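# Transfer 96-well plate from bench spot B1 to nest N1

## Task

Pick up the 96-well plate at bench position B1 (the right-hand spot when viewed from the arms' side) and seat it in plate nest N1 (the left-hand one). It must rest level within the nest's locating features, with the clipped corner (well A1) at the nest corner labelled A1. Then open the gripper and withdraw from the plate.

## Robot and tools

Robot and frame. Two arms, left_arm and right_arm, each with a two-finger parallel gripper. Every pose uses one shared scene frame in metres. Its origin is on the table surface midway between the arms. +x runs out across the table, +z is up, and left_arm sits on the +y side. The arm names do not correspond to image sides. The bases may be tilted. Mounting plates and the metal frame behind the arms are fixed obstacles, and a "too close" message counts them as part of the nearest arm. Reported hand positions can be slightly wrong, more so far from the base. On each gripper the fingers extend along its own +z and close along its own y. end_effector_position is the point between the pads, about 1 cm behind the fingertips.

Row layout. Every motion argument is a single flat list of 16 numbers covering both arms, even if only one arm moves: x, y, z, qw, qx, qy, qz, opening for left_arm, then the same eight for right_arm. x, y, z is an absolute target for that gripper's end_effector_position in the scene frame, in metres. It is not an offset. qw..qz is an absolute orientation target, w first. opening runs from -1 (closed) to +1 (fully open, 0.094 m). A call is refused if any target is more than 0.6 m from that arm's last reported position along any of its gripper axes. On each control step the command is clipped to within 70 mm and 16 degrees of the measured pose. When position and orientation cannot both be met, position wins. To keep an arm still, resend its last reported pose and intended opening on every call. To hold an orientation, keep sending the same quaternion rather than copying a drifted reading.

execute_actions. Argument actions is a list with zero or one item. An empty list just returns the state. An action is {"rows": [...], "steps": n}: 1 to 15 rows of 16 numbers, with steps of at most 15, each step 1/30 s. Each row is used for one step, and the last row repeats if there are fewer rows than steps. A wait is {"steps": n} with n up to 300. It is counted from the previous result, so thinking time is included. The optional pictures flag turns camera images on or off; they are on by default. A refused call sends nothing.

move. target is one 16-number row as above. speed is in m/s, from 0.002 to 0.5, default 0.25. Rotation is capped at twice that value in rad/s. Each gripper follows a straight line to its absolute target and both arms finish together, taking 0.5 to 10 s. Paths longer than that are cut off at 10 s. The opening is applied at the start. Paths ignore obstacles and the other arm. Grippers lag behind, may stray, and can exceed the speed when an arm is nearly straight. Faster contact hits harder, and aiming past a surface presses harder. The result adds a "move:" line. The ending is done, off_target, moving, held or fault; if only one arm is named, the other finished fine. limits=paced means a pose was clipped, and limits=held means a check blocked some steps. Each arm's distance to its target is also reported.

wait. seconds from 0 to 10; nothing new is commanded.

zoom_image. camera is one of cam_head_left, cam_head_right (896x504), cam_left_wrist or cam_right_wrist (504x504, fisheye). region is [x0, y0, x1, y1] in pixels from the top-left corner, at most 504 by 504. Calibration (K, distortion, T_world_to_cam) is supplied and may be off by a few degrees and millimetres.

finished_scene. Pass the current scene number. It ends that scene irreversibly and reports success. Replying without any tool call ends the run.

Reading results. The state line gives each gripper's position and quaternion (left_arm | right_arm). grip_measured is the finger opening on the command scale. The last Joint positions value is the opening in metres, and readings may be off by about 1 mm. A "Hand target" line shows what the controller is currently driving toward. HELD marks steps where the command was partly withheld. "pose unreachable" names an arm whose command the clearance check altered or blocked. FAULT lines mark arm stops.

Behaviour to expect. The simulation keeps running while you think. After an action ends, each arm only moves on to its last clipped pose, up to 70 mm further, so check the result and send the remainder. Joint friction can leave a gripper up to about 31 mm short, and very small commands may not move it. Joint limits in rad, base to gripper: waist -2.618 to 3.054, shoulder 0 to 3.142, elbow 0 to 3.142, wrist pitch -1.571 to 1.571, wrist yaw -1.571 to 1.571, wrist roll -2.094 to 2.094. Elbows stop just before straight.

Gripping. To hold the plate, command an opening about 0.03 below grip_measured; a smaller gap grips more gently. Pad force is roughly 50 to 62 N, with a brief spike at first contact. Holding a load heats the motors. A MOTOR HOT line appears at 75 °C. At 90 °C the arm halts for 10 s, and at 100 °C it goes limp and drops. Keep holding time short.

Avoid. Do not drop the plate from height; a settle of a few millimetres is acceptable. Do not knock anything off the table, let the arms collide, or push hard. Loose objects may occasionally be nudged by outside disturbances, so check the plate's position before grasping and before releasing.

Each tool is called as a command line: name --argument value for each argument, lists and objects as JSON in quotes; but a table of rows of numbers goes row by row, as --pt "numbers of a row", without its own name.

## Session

execute_actions --actions '[]'

Scene clock: 0.00 s of 13200.00 s.
left_arm: end_effector_position=(+0.0751, -0.1956, +0.2147) grip_measured=+1.000 end_effector_quat_wxyz=(+0.044, -0.139, +0.752, -0.643) | right_arm: end_effector_position=(+0.1934, -0.4173, +0.1903) grip_measured=+1.000 end_effector_quat_wxyz=(+0.007, +0.357, +0.930, +0.086)
Joint positions: left_arm=[-1.345  2.302  0.974  1.294 -0.264 -1.2    0.094] | right_arm=[-0.892  0.701  0.606 -1.124 -0.483 -0.017  0.094]
Joint velocities: left_arm=[-0.012 -0.002 -0.007 -0.051 -0.022 -0.022  0.   ] | right_arm=[-0.007  0.007  0.007 -0.037  0.051  0.007  0.   ]
Motor temperatures (°C, as the motors report them): left_arm=[20 23 23 19 21 19] | right_arm=[18 26 20 21 17 19]
Hand target (left_arm): +0.075, -0.196, +0.215; +0.044, -0.139, +0.752, -0.643
Hand target (right_arm): +0.193, -0.417, +0.190; +0.007, +0.357, +0.930, +0.086
camera_calibration (this result's frames):
cam_left_wrist: T_world_to_cam=[[0.126192, -0.162819, 0.978553, -0.258401], [-0.79512, 0.573248, 0.197918, 0.133967], [-0.593178, -0.803042, -0.0571212, 0.0171177], [0, 0, 0, 1]] pos_world=[0.149282, -0.105123, 0.227322]
cam_right_wrist: T_world_to_cam=[[-0.569657, -0.808659, -0.146836, -0.198971], [-0.581503, 0.270307, 0.767325, 0.0723533], [-0.580814, 0.522498, -0.62422, 0.541706], [0, 0, 0, 1]] pos_world=[0.243359, -0.463497, 0.253409]

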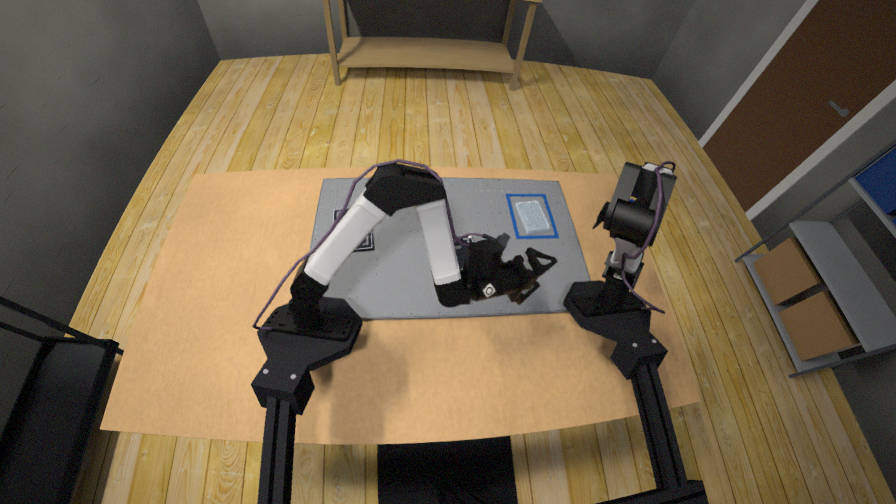

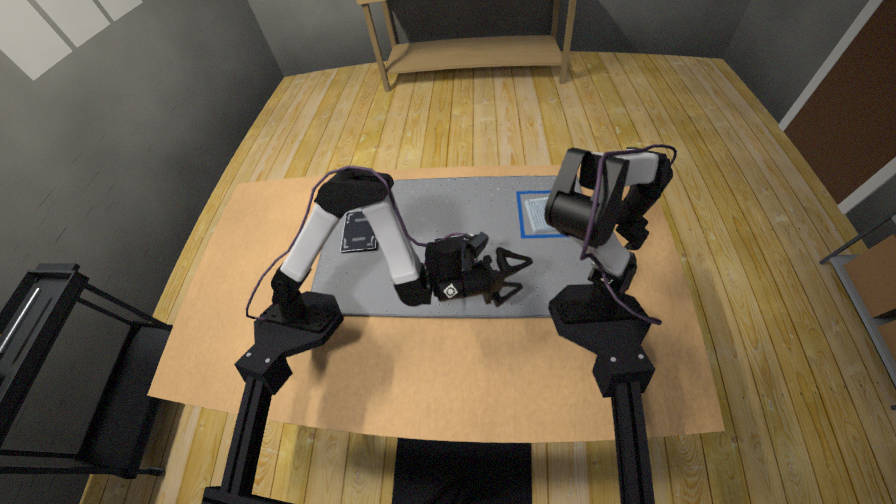

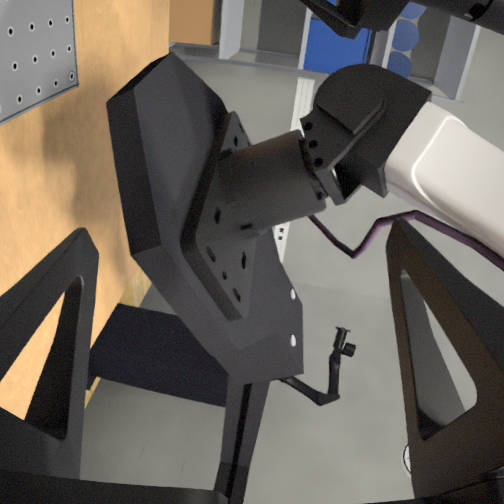

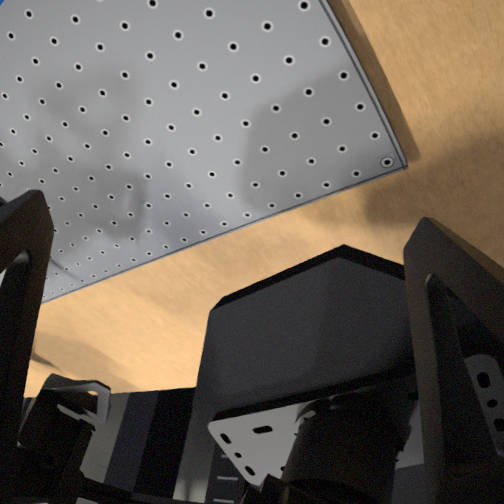

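move --target '[0.12,0.1,0.3,0.044,-0.139,0.752,-0.643,1,0.1934,-0.4173,0.1903,0.007,0.357,0.93,0.086,1]' --speed 0.2

move --target '[0.3,0.42,0.27,0,0,1,0,1,0.47,-0.3,0.18,0,0,1,0,1]' --speed 0.2

Scene clock: 5.43 s of 13200.00 s.
left_arm: end_effector_position=(+0.1197, +0.1002, +0.2967) grip_measured=+1.000 end_effector_quat_wxyz=(+0.043, -0.135, +0.757, -0.637) | right_arm: end_effector_position=(+0.1934, -0.4173, +0.1903) grip_measured=+1.000 end_effector_quat_wxyz=(+0.007, +0.357, +0.930, +0.086)
Joint positions: left_arm=[-1.234  0.287  0.036  0.201 -0.153 -1.192  0.094] | right_arm=[-0.892  0.701  0.606 -1.124 -0.483 -0.017  0.094]
Joint velocities: left_arm=[-0.017 -0.002 -0.002 -0.051 -0.022 -0.007  0.   ] | right_arm=[ 0.012  0.022  0.007  0.007  0.037 -0.051  0.   ]
Motor temperatures (°C, as the motors report them): left_arm=[20 24 23 20 21 19] | right_arm=[18 26 21 21 17 19]
Hand target (left_arm): +0.125, +0.101, +0.304; +0.044, -0.140, +0.752, -0.643
Hand target (right_arm): +0.193, -0.417, +0.190; +0.007, +0.357, +0.930, +0.086
Off the commanded pose (left_arm): 0.003 m, 1 deg.
Off the commanded pose (right_arm): 0.000 m, 0 deg.
move: done
camera_calibration (this result's frames):
cam_left_wrist: T_world_to_cam=[[0.122734, -0.179029, 0.976158, -0.293371], [-0.790142, 0.57753, 0.205266, -0.0195701], [-0.600509, -0.796497, -0.0705756, 0.290002], [0, 0, 0, 1]] pos_world=[0.194692, 0.189766, 0.310861]
cam_right_wrist: T_world_to_cam=[[-0.569657, -0.808659, -0.146836, -0.198971], [-0.581503, 0.270307, 0.767325, 0.0723533], [-0.580814, 0.522498, -0.62422, 0.541706], [0, 0, 0, 1]] pos_world=[0.243359, -0.463497, 0.253409]

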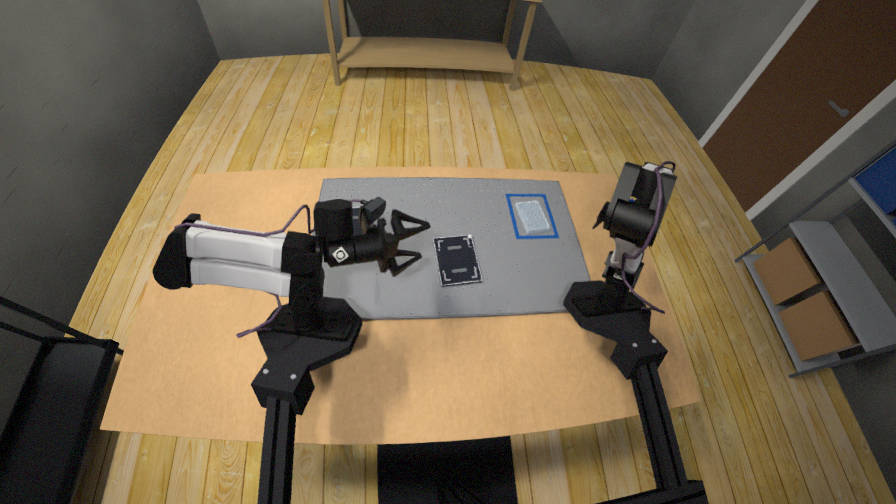

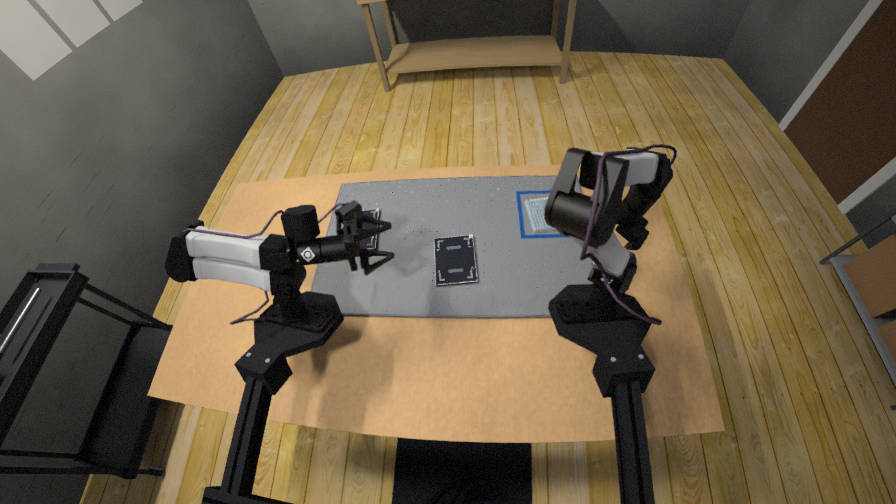

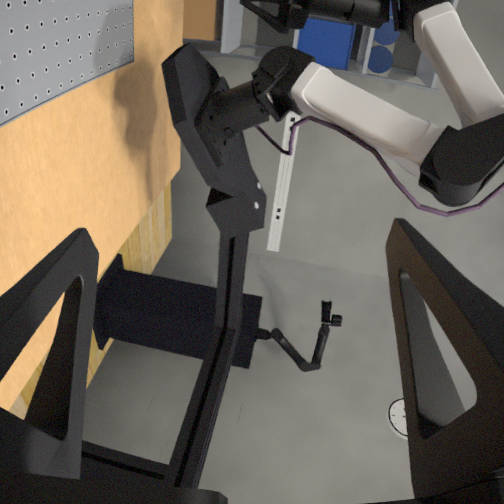

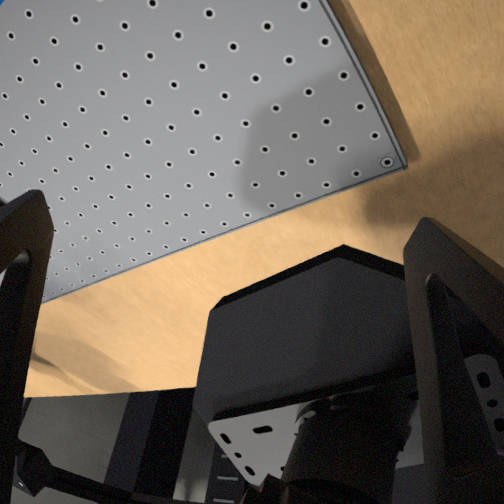

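Scene clock: 9.57 s of 13200.00 s.
left_arm: end_effector_position=(+0.2963, +0.4115, +0.2659) grip_measured=+1.000 end_effector_quat_wxyz=(-0.005, -0.018, +1.000, -0.019) | right_arm: end_effector_position=(+0.4716, -0.3049, +0.1846) grip_measured=+1.000 end_effector_quat_wxyz=(+0.013, +0.005, +1.000, -0.002)
Joint positions: left_arm=[ 0.57   1.1    1.279 -1.292  0.211  0.308  0.094] | right_arm=[ 0.138  1.683  1.72  -1.098  0.17   0.202  0.094]
Joint velocities: left_arm=[-0.007 -0.017  0.012 -0.066 -0.022  0.022  0.   ] | right_arm=[ 0.012  0.007 -0.002 -0.037 -0.007 -0.007  0.   ]
Motor temperatures (°C, as the motors report them): left_arm=[20 24 24 20 21 19] | right_arm=[18 27 22 21 17 19]
Hand target (left_arm): +0.304, +0.419, +0.268; +0.005, -0.015, +1.000, -0.008
Hand target (right_arm): +0.470, -0.302, +0.177; -0.000, -0.004, +1.000, -0.008
Off the commanded pose (left_arm): 0.010 m, 3 deg.
Off the commanded pose (right_arm): 0.007 m, 2 deg.
move: off_target (left_arm)
camera_calibration (this result's frames):
cam_left_wrist: T_world_to_cam=[[0.0028856, -0.999855, 0.0168032, 0.39915], [-0.62259, 0.011353, 0.782466, -0.0236766], [-0.782543, -0.0127194, -0.622467, 0.52001], [0, 0, 0, 1]] pos_world=[0.391038, 0.405975, 0.335508]
cam_right_wrist: T_world_to_cam=[[0.109152, -0.993566, 0.0302003, -0.359681], [-0.669638, -0.0510443, 0.740932, 0.156629], [-0.734623, -0.101097, -0.670901, 0.531996], [0, 0, 0, 1]] pos_world=[0.534961, -0.295588, 0.251727]

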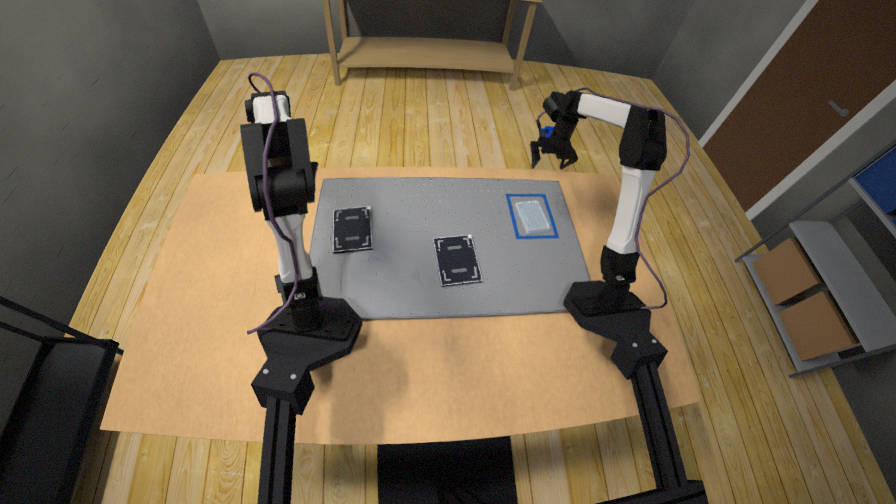

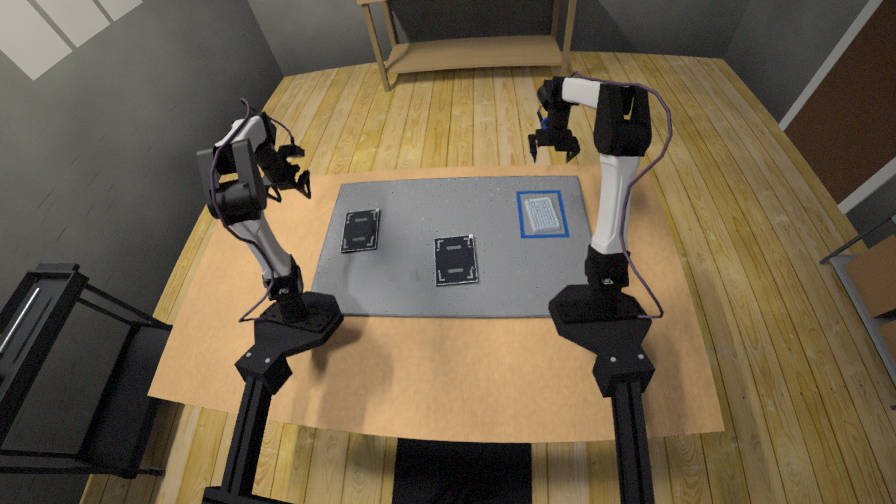

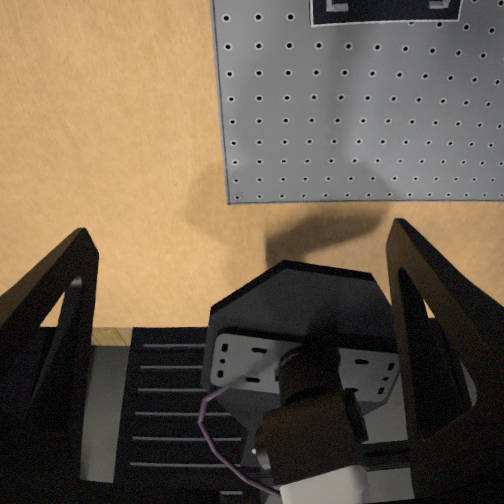

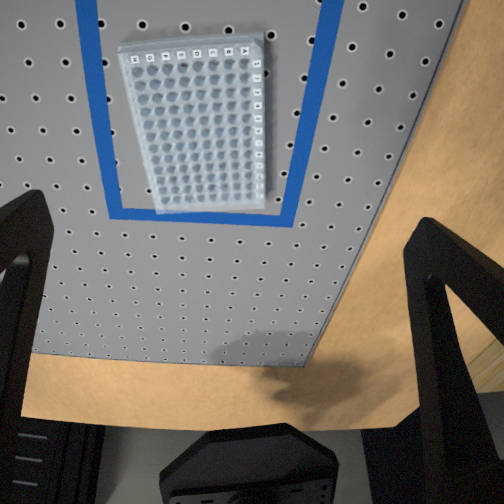

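move --target '[0.3,0.42,0.27,0,0,1,0,1,0.388,-0.292,0.13,0,-0.078,0.997,0,1]' --speed 0.15

move --target '[0.3,0.42,0.27,0,0,1,0,1,0.381,-0.295,0.03,0,-0.078,0.997,0,1]' --speed 0.05

Scene clock: 17.57 s of 13200.00 s.
left_arm: end_effector_position=(+0.2953, +0.4144, +0.2659) grip_measured=+1.000 end_effector_quat_wxyz=(-0.008, -0.001, +1.000, -0.010) | right_arm: end_effector_position=(+0.3903, -0.2927, +0.1291) grip_measured=+1.000 end_effector_quat_wxyz=(-0.005, -0.072, +0.997, +0.002)
Joint positions: left_arm=[ 0.57   1.1    1.279 -1.292  0.193  0.341  0.094] | right_arm=[ 0.193  1.524  1.218 -0.797  0.182  0.103  0.094]
Joint velocities: left_arm=[-0.012 -0.007 -0.002  0.007 -0.007 -0.007  0.   ] | right_arm=[-0.007 -0.007 -0.022 -0.007 -0.022  0.022  0.   ]
Motor temperatures (°C, as the motors report them): left_arm=[20 24 25 20 21 19] | right_arm=[18 30 23 21 17 19]
Hand target (left_arm): +0.300, +0.420, +0.270; +0.000, +0.000, +1.000, +0.000
Hand target (right_arm): +0.386, -0.293, +0.131; -0.000, -0.078, +0.997, -0.001
Off the commanded pose (left_arm): 0.008 m, 1 deg.
Off the commanded pose (right_arm): 0.003 m, 1 deg.
After step 90, 3.70 s passed at rest.
move: done
camera_calibration (this result's frames):
cam_left_wrist: T_world_to_cam=[[-0.0306991, -0.999529, 0.000294123, 0.416257], [-0.618379, 0.0192238, 0.785645, -0.029596], [-0.78528, 0.0239367, -0.618678, 0.503867], [0, 0, 0, 1]] pos_world=[0.390154, 0.404569, 0.334861]
cam_right_wrist: T_world_to_cam=[[0.261237, -0.965109, 0.0178827, -0.386432], [-0.627701, -0.155775, 0.76271, 0.0940547], [-0.733312, -0.210473, -0.646494, 0.400643], [0, 0, 0, 1]] pos_world=[0.453785, -0.273973, 0.194187]

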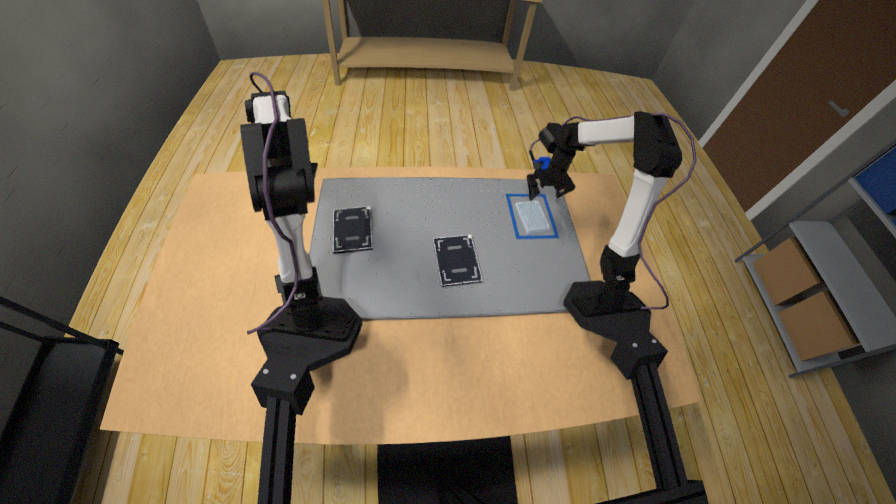

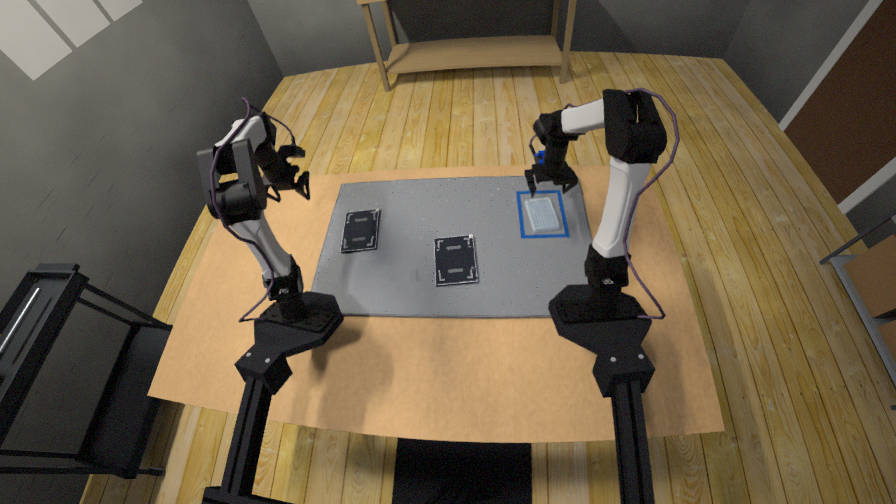

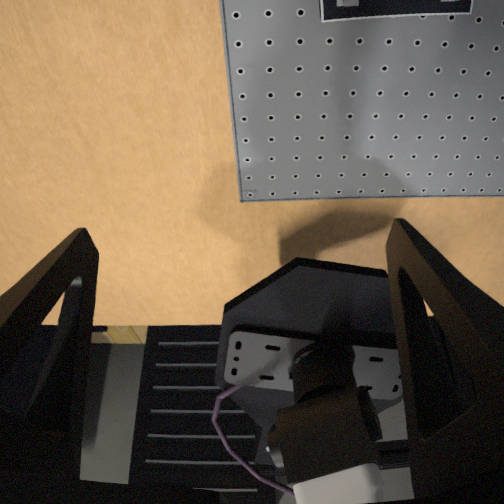

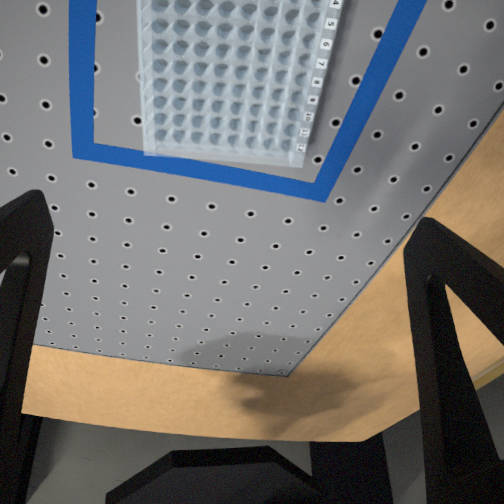

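Scene clock: 20.03 s of 13200.00 s.
left_arm: end_effector_position=(+0.2953, +0.4144, +0.2659) grip_measured=+1.000 end_effector_quat_wxyz=(-0.008, -0.001, +1.000, -0.010) | right_arm: end_effector_position=(+0.3932, -0.2916, +0.0453) grip_measured=+1.000 end_effector_quat_wxyz=(+0.022, -0.076, +0.997, +0.001)
Joint positions: left_arm=[ 0.57   1.1    1.279 -1.292  0.193  0.341  0.094] | right_arm=[ 0.152  1.7    1.082 -0.424  0.171  0.048  0.094]
Joint velocities: left_arm=[-0.002  0.007 -0.007 -0.007 -0.022  0.007  0.   ] | right_arm=[-0.002 -0.007 -0.007 -0.007  0.022  0.007  0.   ]
Motor temperatures (°C, as the motors report them): left_arm=[20 24 26 20 21 19] | right_arm=[18 30 23 21 17 19]
Hand target (left_arm): +0.300, +0.420, +0.270; +0.000, -0.000, +1.000, -0.000
Hand target (right_arm): +0.379, -0.296, +0.032; -0.000, -0.077, +0.997, +0.000
Off the commanded pose (left_arm): 0.008 m, 1 deg.
Off the commanded pose (right_arm): 0.020 m, 3 deg.
move: off_target (right_arm)
camera_calibration (this result's frames):
cam_left_wrist: T_world_to_cam=[[-0.0306991, -0.999529, 0.000294123, 0.416257], [-0.618379, 0.0192238, 0.785645, -0.029596], [-0.78528, 0.0239367, -0.618678, 0.503867], [0, 0, 0, 1]] pos_world=[0.390154, 0.404569, 0.334861]
cam_right_wrist: T_world_to_cam=[[0.268346, -0.96288, 0.0292077, -0.387273], [-0.665999, -0.163531, 0.727807, 0.174334], [-0.696014, -0.214756, -0.68516, 0.334561], [0, 0, 0, 1]] pos_world=[0.452889, -0.272539, 0.113658]

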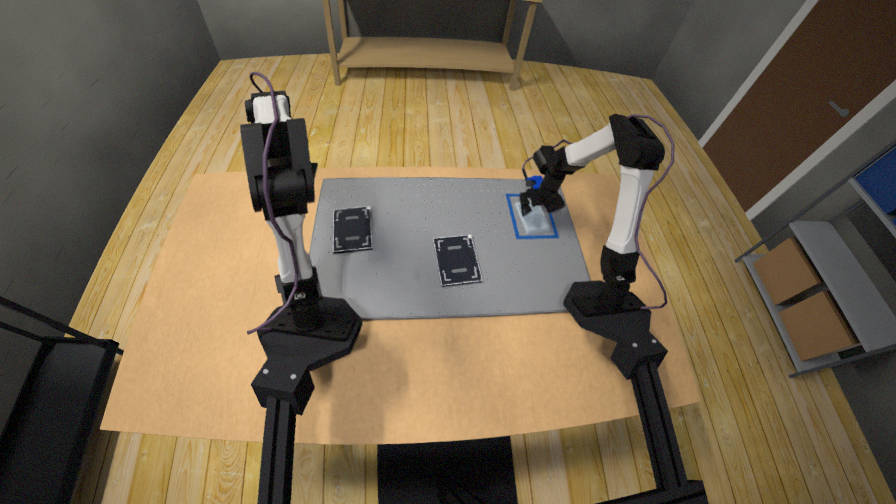

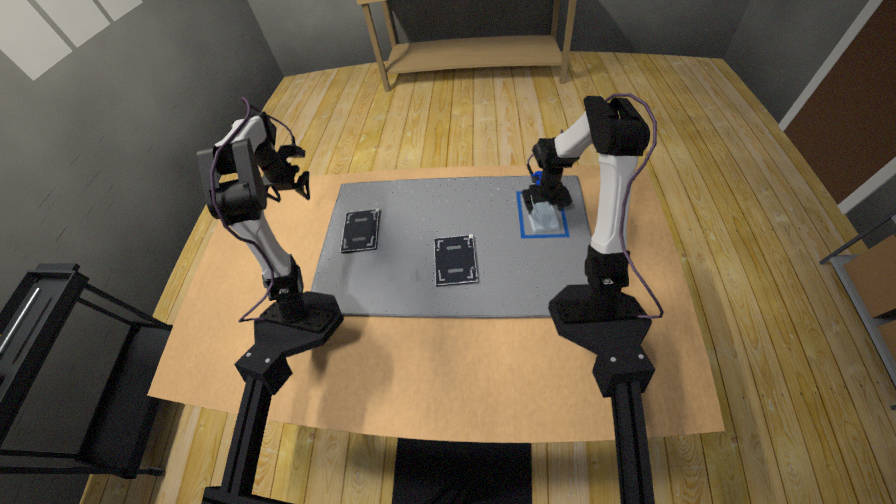

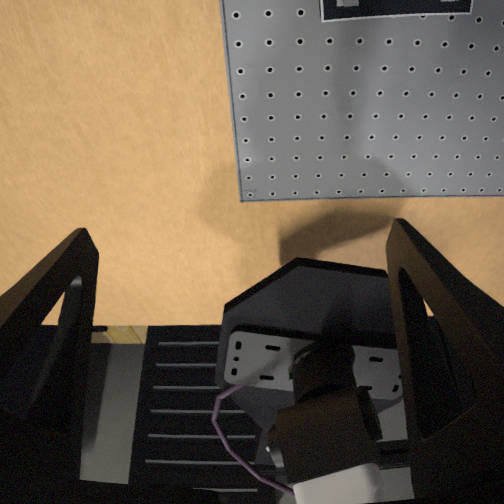

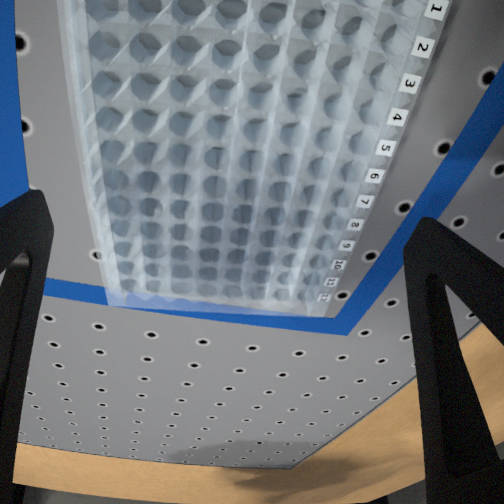

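move --target '[0.3,0.42,0.27,0,0,1,0,1,0.378,-0.293,0.008,0,-0.048,0.999,0,1]' --speed 0.01

Scene clock: 27.47 s of 13200.00 s.
left_arm: end_effector_position=(+0.2953, +0.4144, +0.2659) grip_measured=+1.000 end_effector_quat_wxyz=(-0.008, -0.001, +1.000, -0.010) | right_arm: end_effector_position=(+0.3955, -0.2876, +0.0248) grip_measured=+1.000 end_effector_quat_wxyz=(+0.026, -0.053, +0.998, +0.002)
Joint positions: left_arm=[ 0.57   1.1    1.279 -1.292  0.193  0.341  0.094] | right_arm=[ 0.152  1.766  1.082 -0.349  0.171  0.092  0.094]
Joint velocities: left_arm=[-0.017 -0.007  0.007 -0.051 -0.007 -0.007  0.   ] | right_arm=[-0.022  0.002 -0.002 -0.022  0.081  0.007  0.   ]
Motor temperatures (°C, as the motors report them): left_arm=[20 24 26 19 21 19] | right_arm=[18 32 23 21 17 19]
Hand target (left_arm): +0.300, +0.420, +0.270; +0.000, +0.000, +1.000, -0.000
Hand target (right_arm): +0.377, -0.293, +0.010; -0.000, -0.048, +0.999, -0.000
Off the commanded pose (left_arm): 0.008 m, 1 deg.
Off the commanded pose (right_arm): 0.025 m, 3 deg.
After step 90, 0.17 s passed at rest.
move: off_target (right_arm)
camera_calibration (this result's frames):
cam_left_wrist: T_world_to_cam=[[-0.0306991, -0.999529, 0.000294123, 0.416257], [-0.618379, 0.0192238, 0.785645, -0.029596], [-0.78528, 0.0239367, -0.618678, 0.503867], [0, 0, 0, 1]] pos_world=[0.390154, 0.404569, 0.334861]
cam_right_wrist: T_world_to_cam=[[0.223809, -0.974247, 0.0274405, -0.36903], [-0.679029, -0.13567, 0.721466, 0.204817], [-0.699163, -0.180104, -0.691906, 0.334416], [0, 0, 0, 1]] pos_world=[0.45548, -0.27151, 0.0937423]

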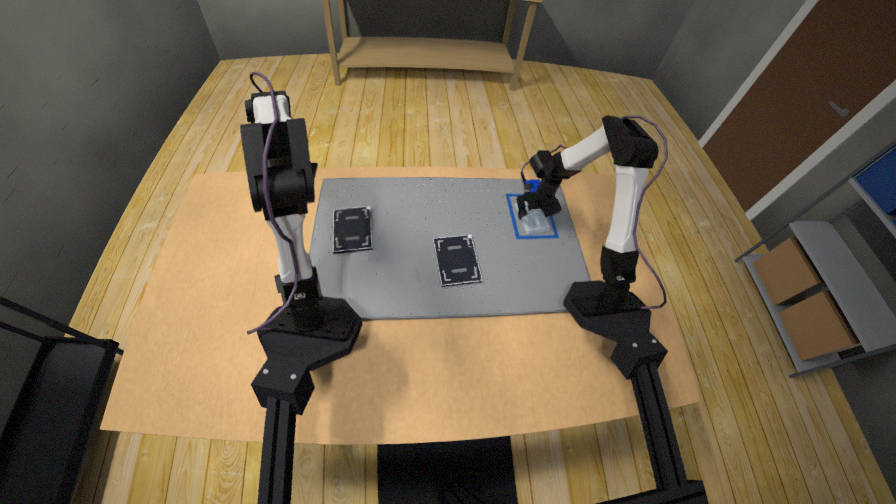

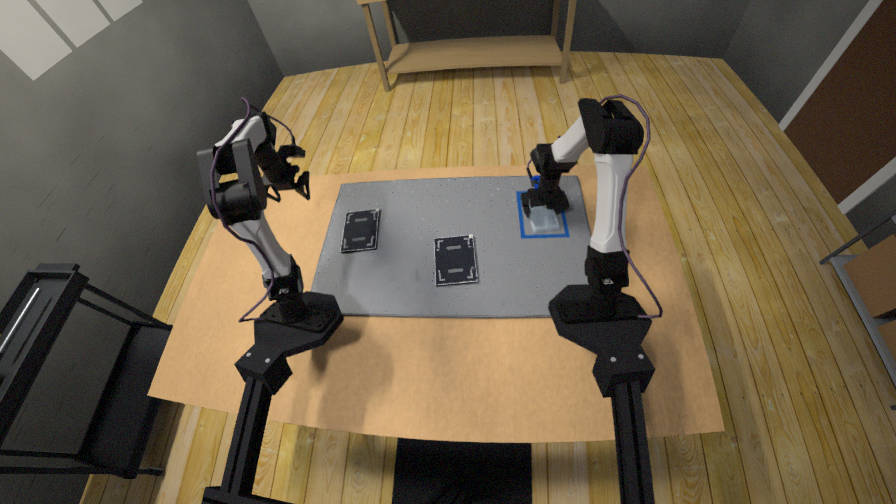

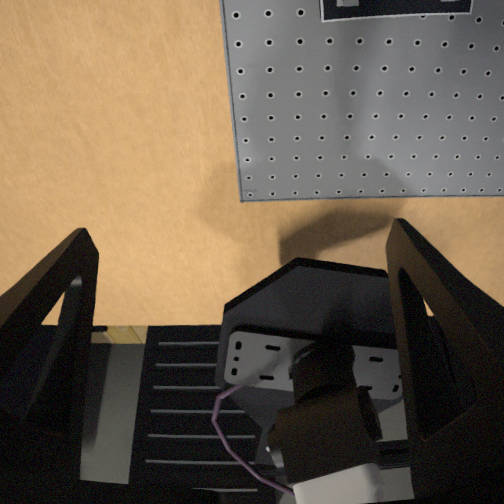

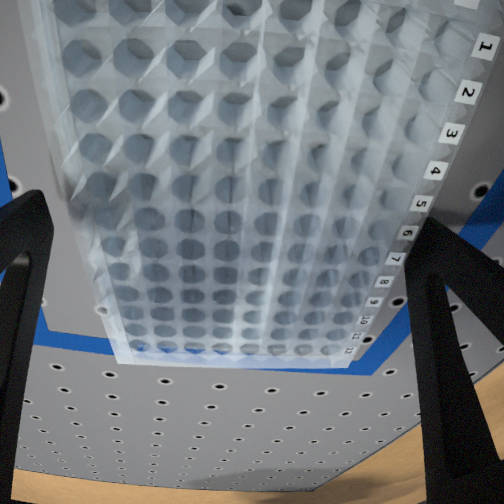

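Straddling. Close.

move --target '[0.3,0.42,0.27,0,0,1,0,1,0.39,-0.29,0.018,0,-0.048,0.999,0,0.7]'

move --target '[0.3,0.42,0.27,0,0,1,0,1,0.37,-0.25,0.12,0,-0.03,1,0,0.72]' --speed 0.1

Scene clock: 29.93 s of 13200.00 s.
left_arm: end_effector_position=(+0.2953, +0.4144, +0.2659) grip_measured=+1.000 end_effector_quat_wxyz=(-0.008, -0.001, +1.000, -0.010) | right_arm: end_effector_position=(+0.3931, -0.2883, +0.0265) grip_measured=+0.724 end_effector_quat_wxyz=(+0.016, -0.052, +0.998, +0.001)
Joint positions: left_arm=[ 0.57   1.1    1.279 -1.292  0.193  0.341  0.094] | right_arm=[ 0.152  1.766  1.095 -0.383  0.17   0.097  0.081]
Joint velocities: left_arm=[-0.007 -0.012  0.007 -0.022  0.007 -0.051  0.   ] | right_arm=[-0.007  0.007 -0.002 -0.066 -0.022 -0.022 -0.001]
Motor temperatures (°C, as the motors report them): left_arm=[20 24 27 19 21 19] | right_arm=[18 32 23 21 17 19]
Hand target (left_arm): +0.300, +0.420, +0.270; +0.000, +0.000, +1.000, -0.000
Hand target (right_arm): +0.390, -0.290, +0.018; +0.000, -0.048, +0.999, -0.000
Off the commanded pose (left_arm): 0.008 m, 1 deg.
Off the commanded pose (right_arm): 0.009 m, 2 deg.
move: done
camera_calibration (this result's frames):
cam_left_wrist: T_world_to_cam=[[-0.0306991, -0.999529, 0.000294123, 0.416257], [-0.618379, 0.0192238, 0.785645, -0.029596], [-0.78528, 0.0239367, -0.618678, 0.503867], [0, 0, 0, 1]] pos_world=[0.390154, 0.404569, 0.334861]
cam_right_wrist: T_world_to_cam=[[0.222953, -0.97447, 0.0264777, -0.368961], [-0.664397, -0.132022, 0.735627, 0.196764], [-0.71335, -0.181602, -0.676869, 0.338554], [0, 0, 0, 1]] pos_world=[0.454498, -0.272082, 0.0941814]

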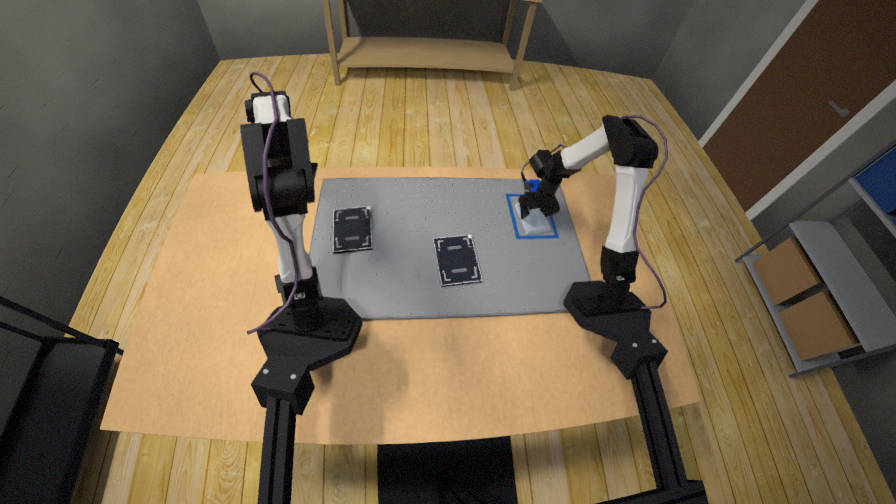

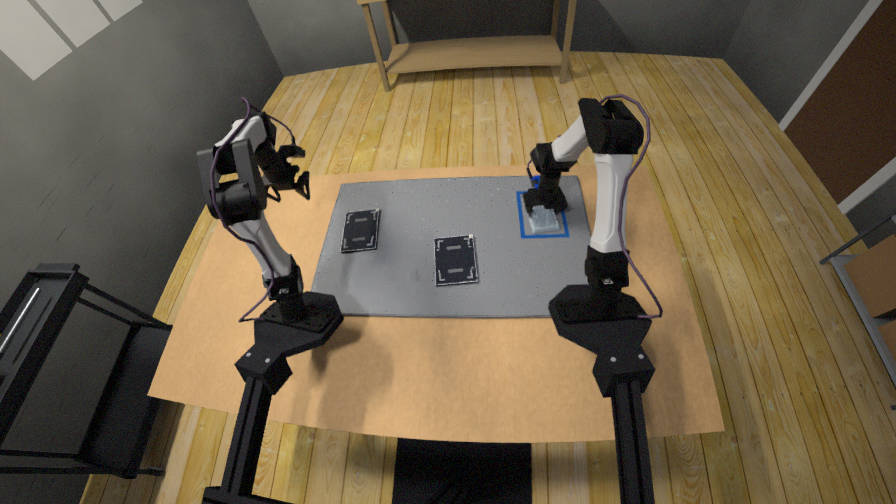

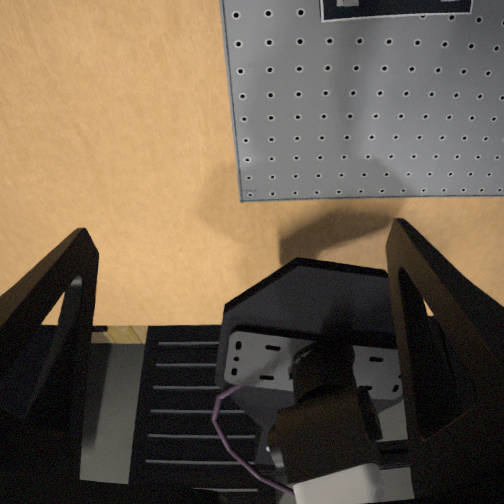

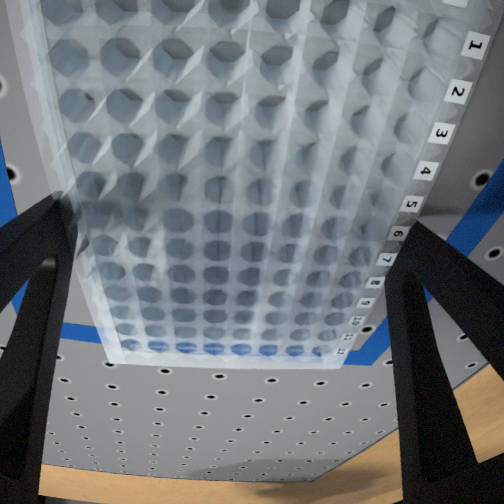

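Scene clock: 31.57 s of 13200.00 s.
left_arm: end_effector_position=(+0.2953, +0.4144, +0.2659) grip_measured=+1.000 end_effector_quat_wxyz=(-0.008, -0.001, +1.000, -0.010) | right_arm: end_effector_position=(+0.3663, -0.2512, +0.1113) grip_measured=+0.732 end_effector_quat_wxyz=(-0.008, -0.033, +0.999, -0.001)
Joint positions: left_arm=[ 0.57   1.1    1.279 -1.292  0.193  0.342  0.094] | right_arm=[ 0.337  1.563  1.147 -0.723  0.247  0.315  0.081]
Joint velocities: left_arm=[-0.002  0.002 -0.017 -0.007  0.051  0.11   0.   ] | right_arm=[ 0.002 -0.002  0.022 -0.022 -0.081 -0.022 -0.001]
Motor temperatures (°C, as the motors report them): left_arm=[20 24 27 19 21 19] | right_arm=[18 33 23 21 17 19]
Hand target (left_arm): +0.300, +0.420, +0.270; +0.000, +0.000, +1.000, -0.000
Hand target (right_arm): +0.372, -0.250, +0.119; +0.001, -0.031, +1.000, -0.001
Off the commanded pose (left_arm): 0.008 m, 1 deg.
Off the commanded pose (right_arm): 0.009 m, 1 deg.
move: done
camera_calibration (this result's frames):
cam_left_wrist: T_world_to_cam=[[-0.0310803, -0.999517, 0.000299844, 0.416364], [-0.618378, 0.0194643, 0.78564, -0.0296947], [-0.785266, 0.0242325, -0.618684, 0.503742], [0, 0, 0, 1]] pos_world=[0.39015, 0.404533, 0.334861]
cam_right_wrist: T_world_to_cam=[[0.186115, -0.982269, 0.0225431, -0.317057], [-0.632167, -0.102152, 0.768069, 0.113565], [-0.752148, -0.1572, -0.63997, 0.399818], [0, 0, 0, 1]] pos_world=[0.431523, -0.236983, 0.175794]

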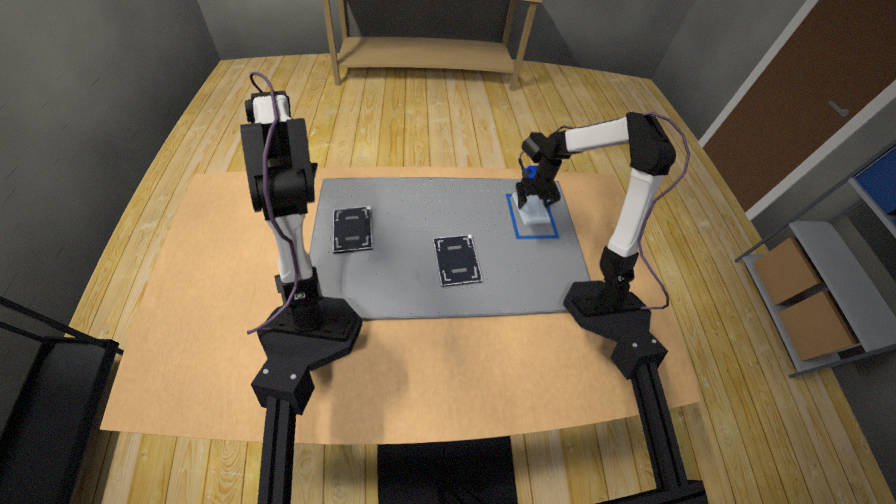

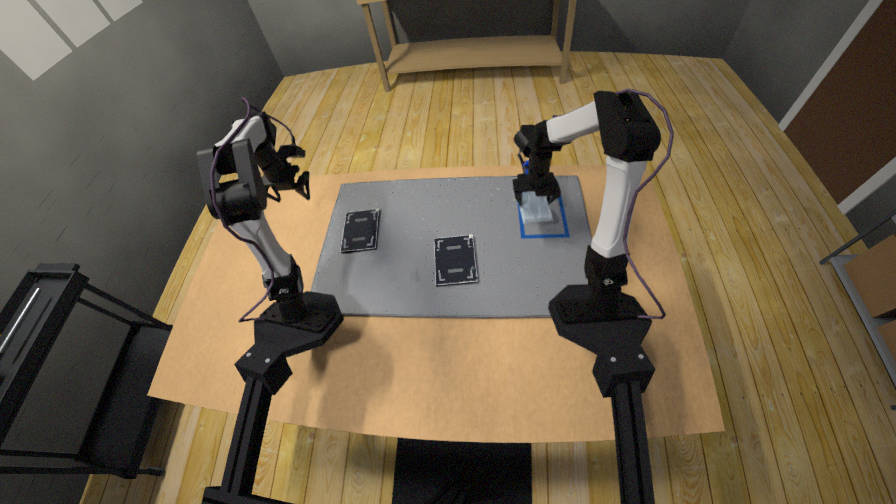

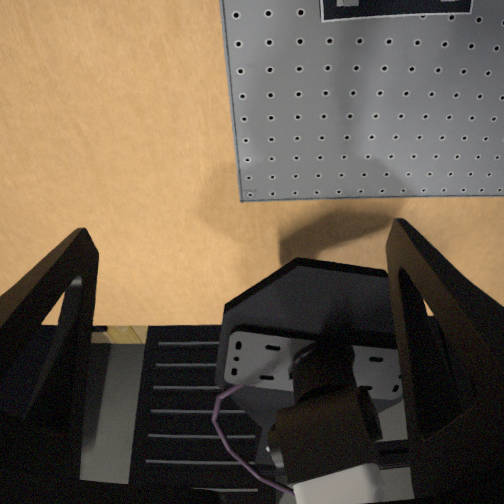

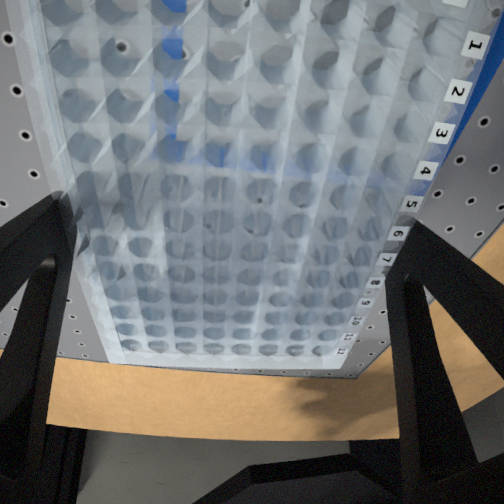

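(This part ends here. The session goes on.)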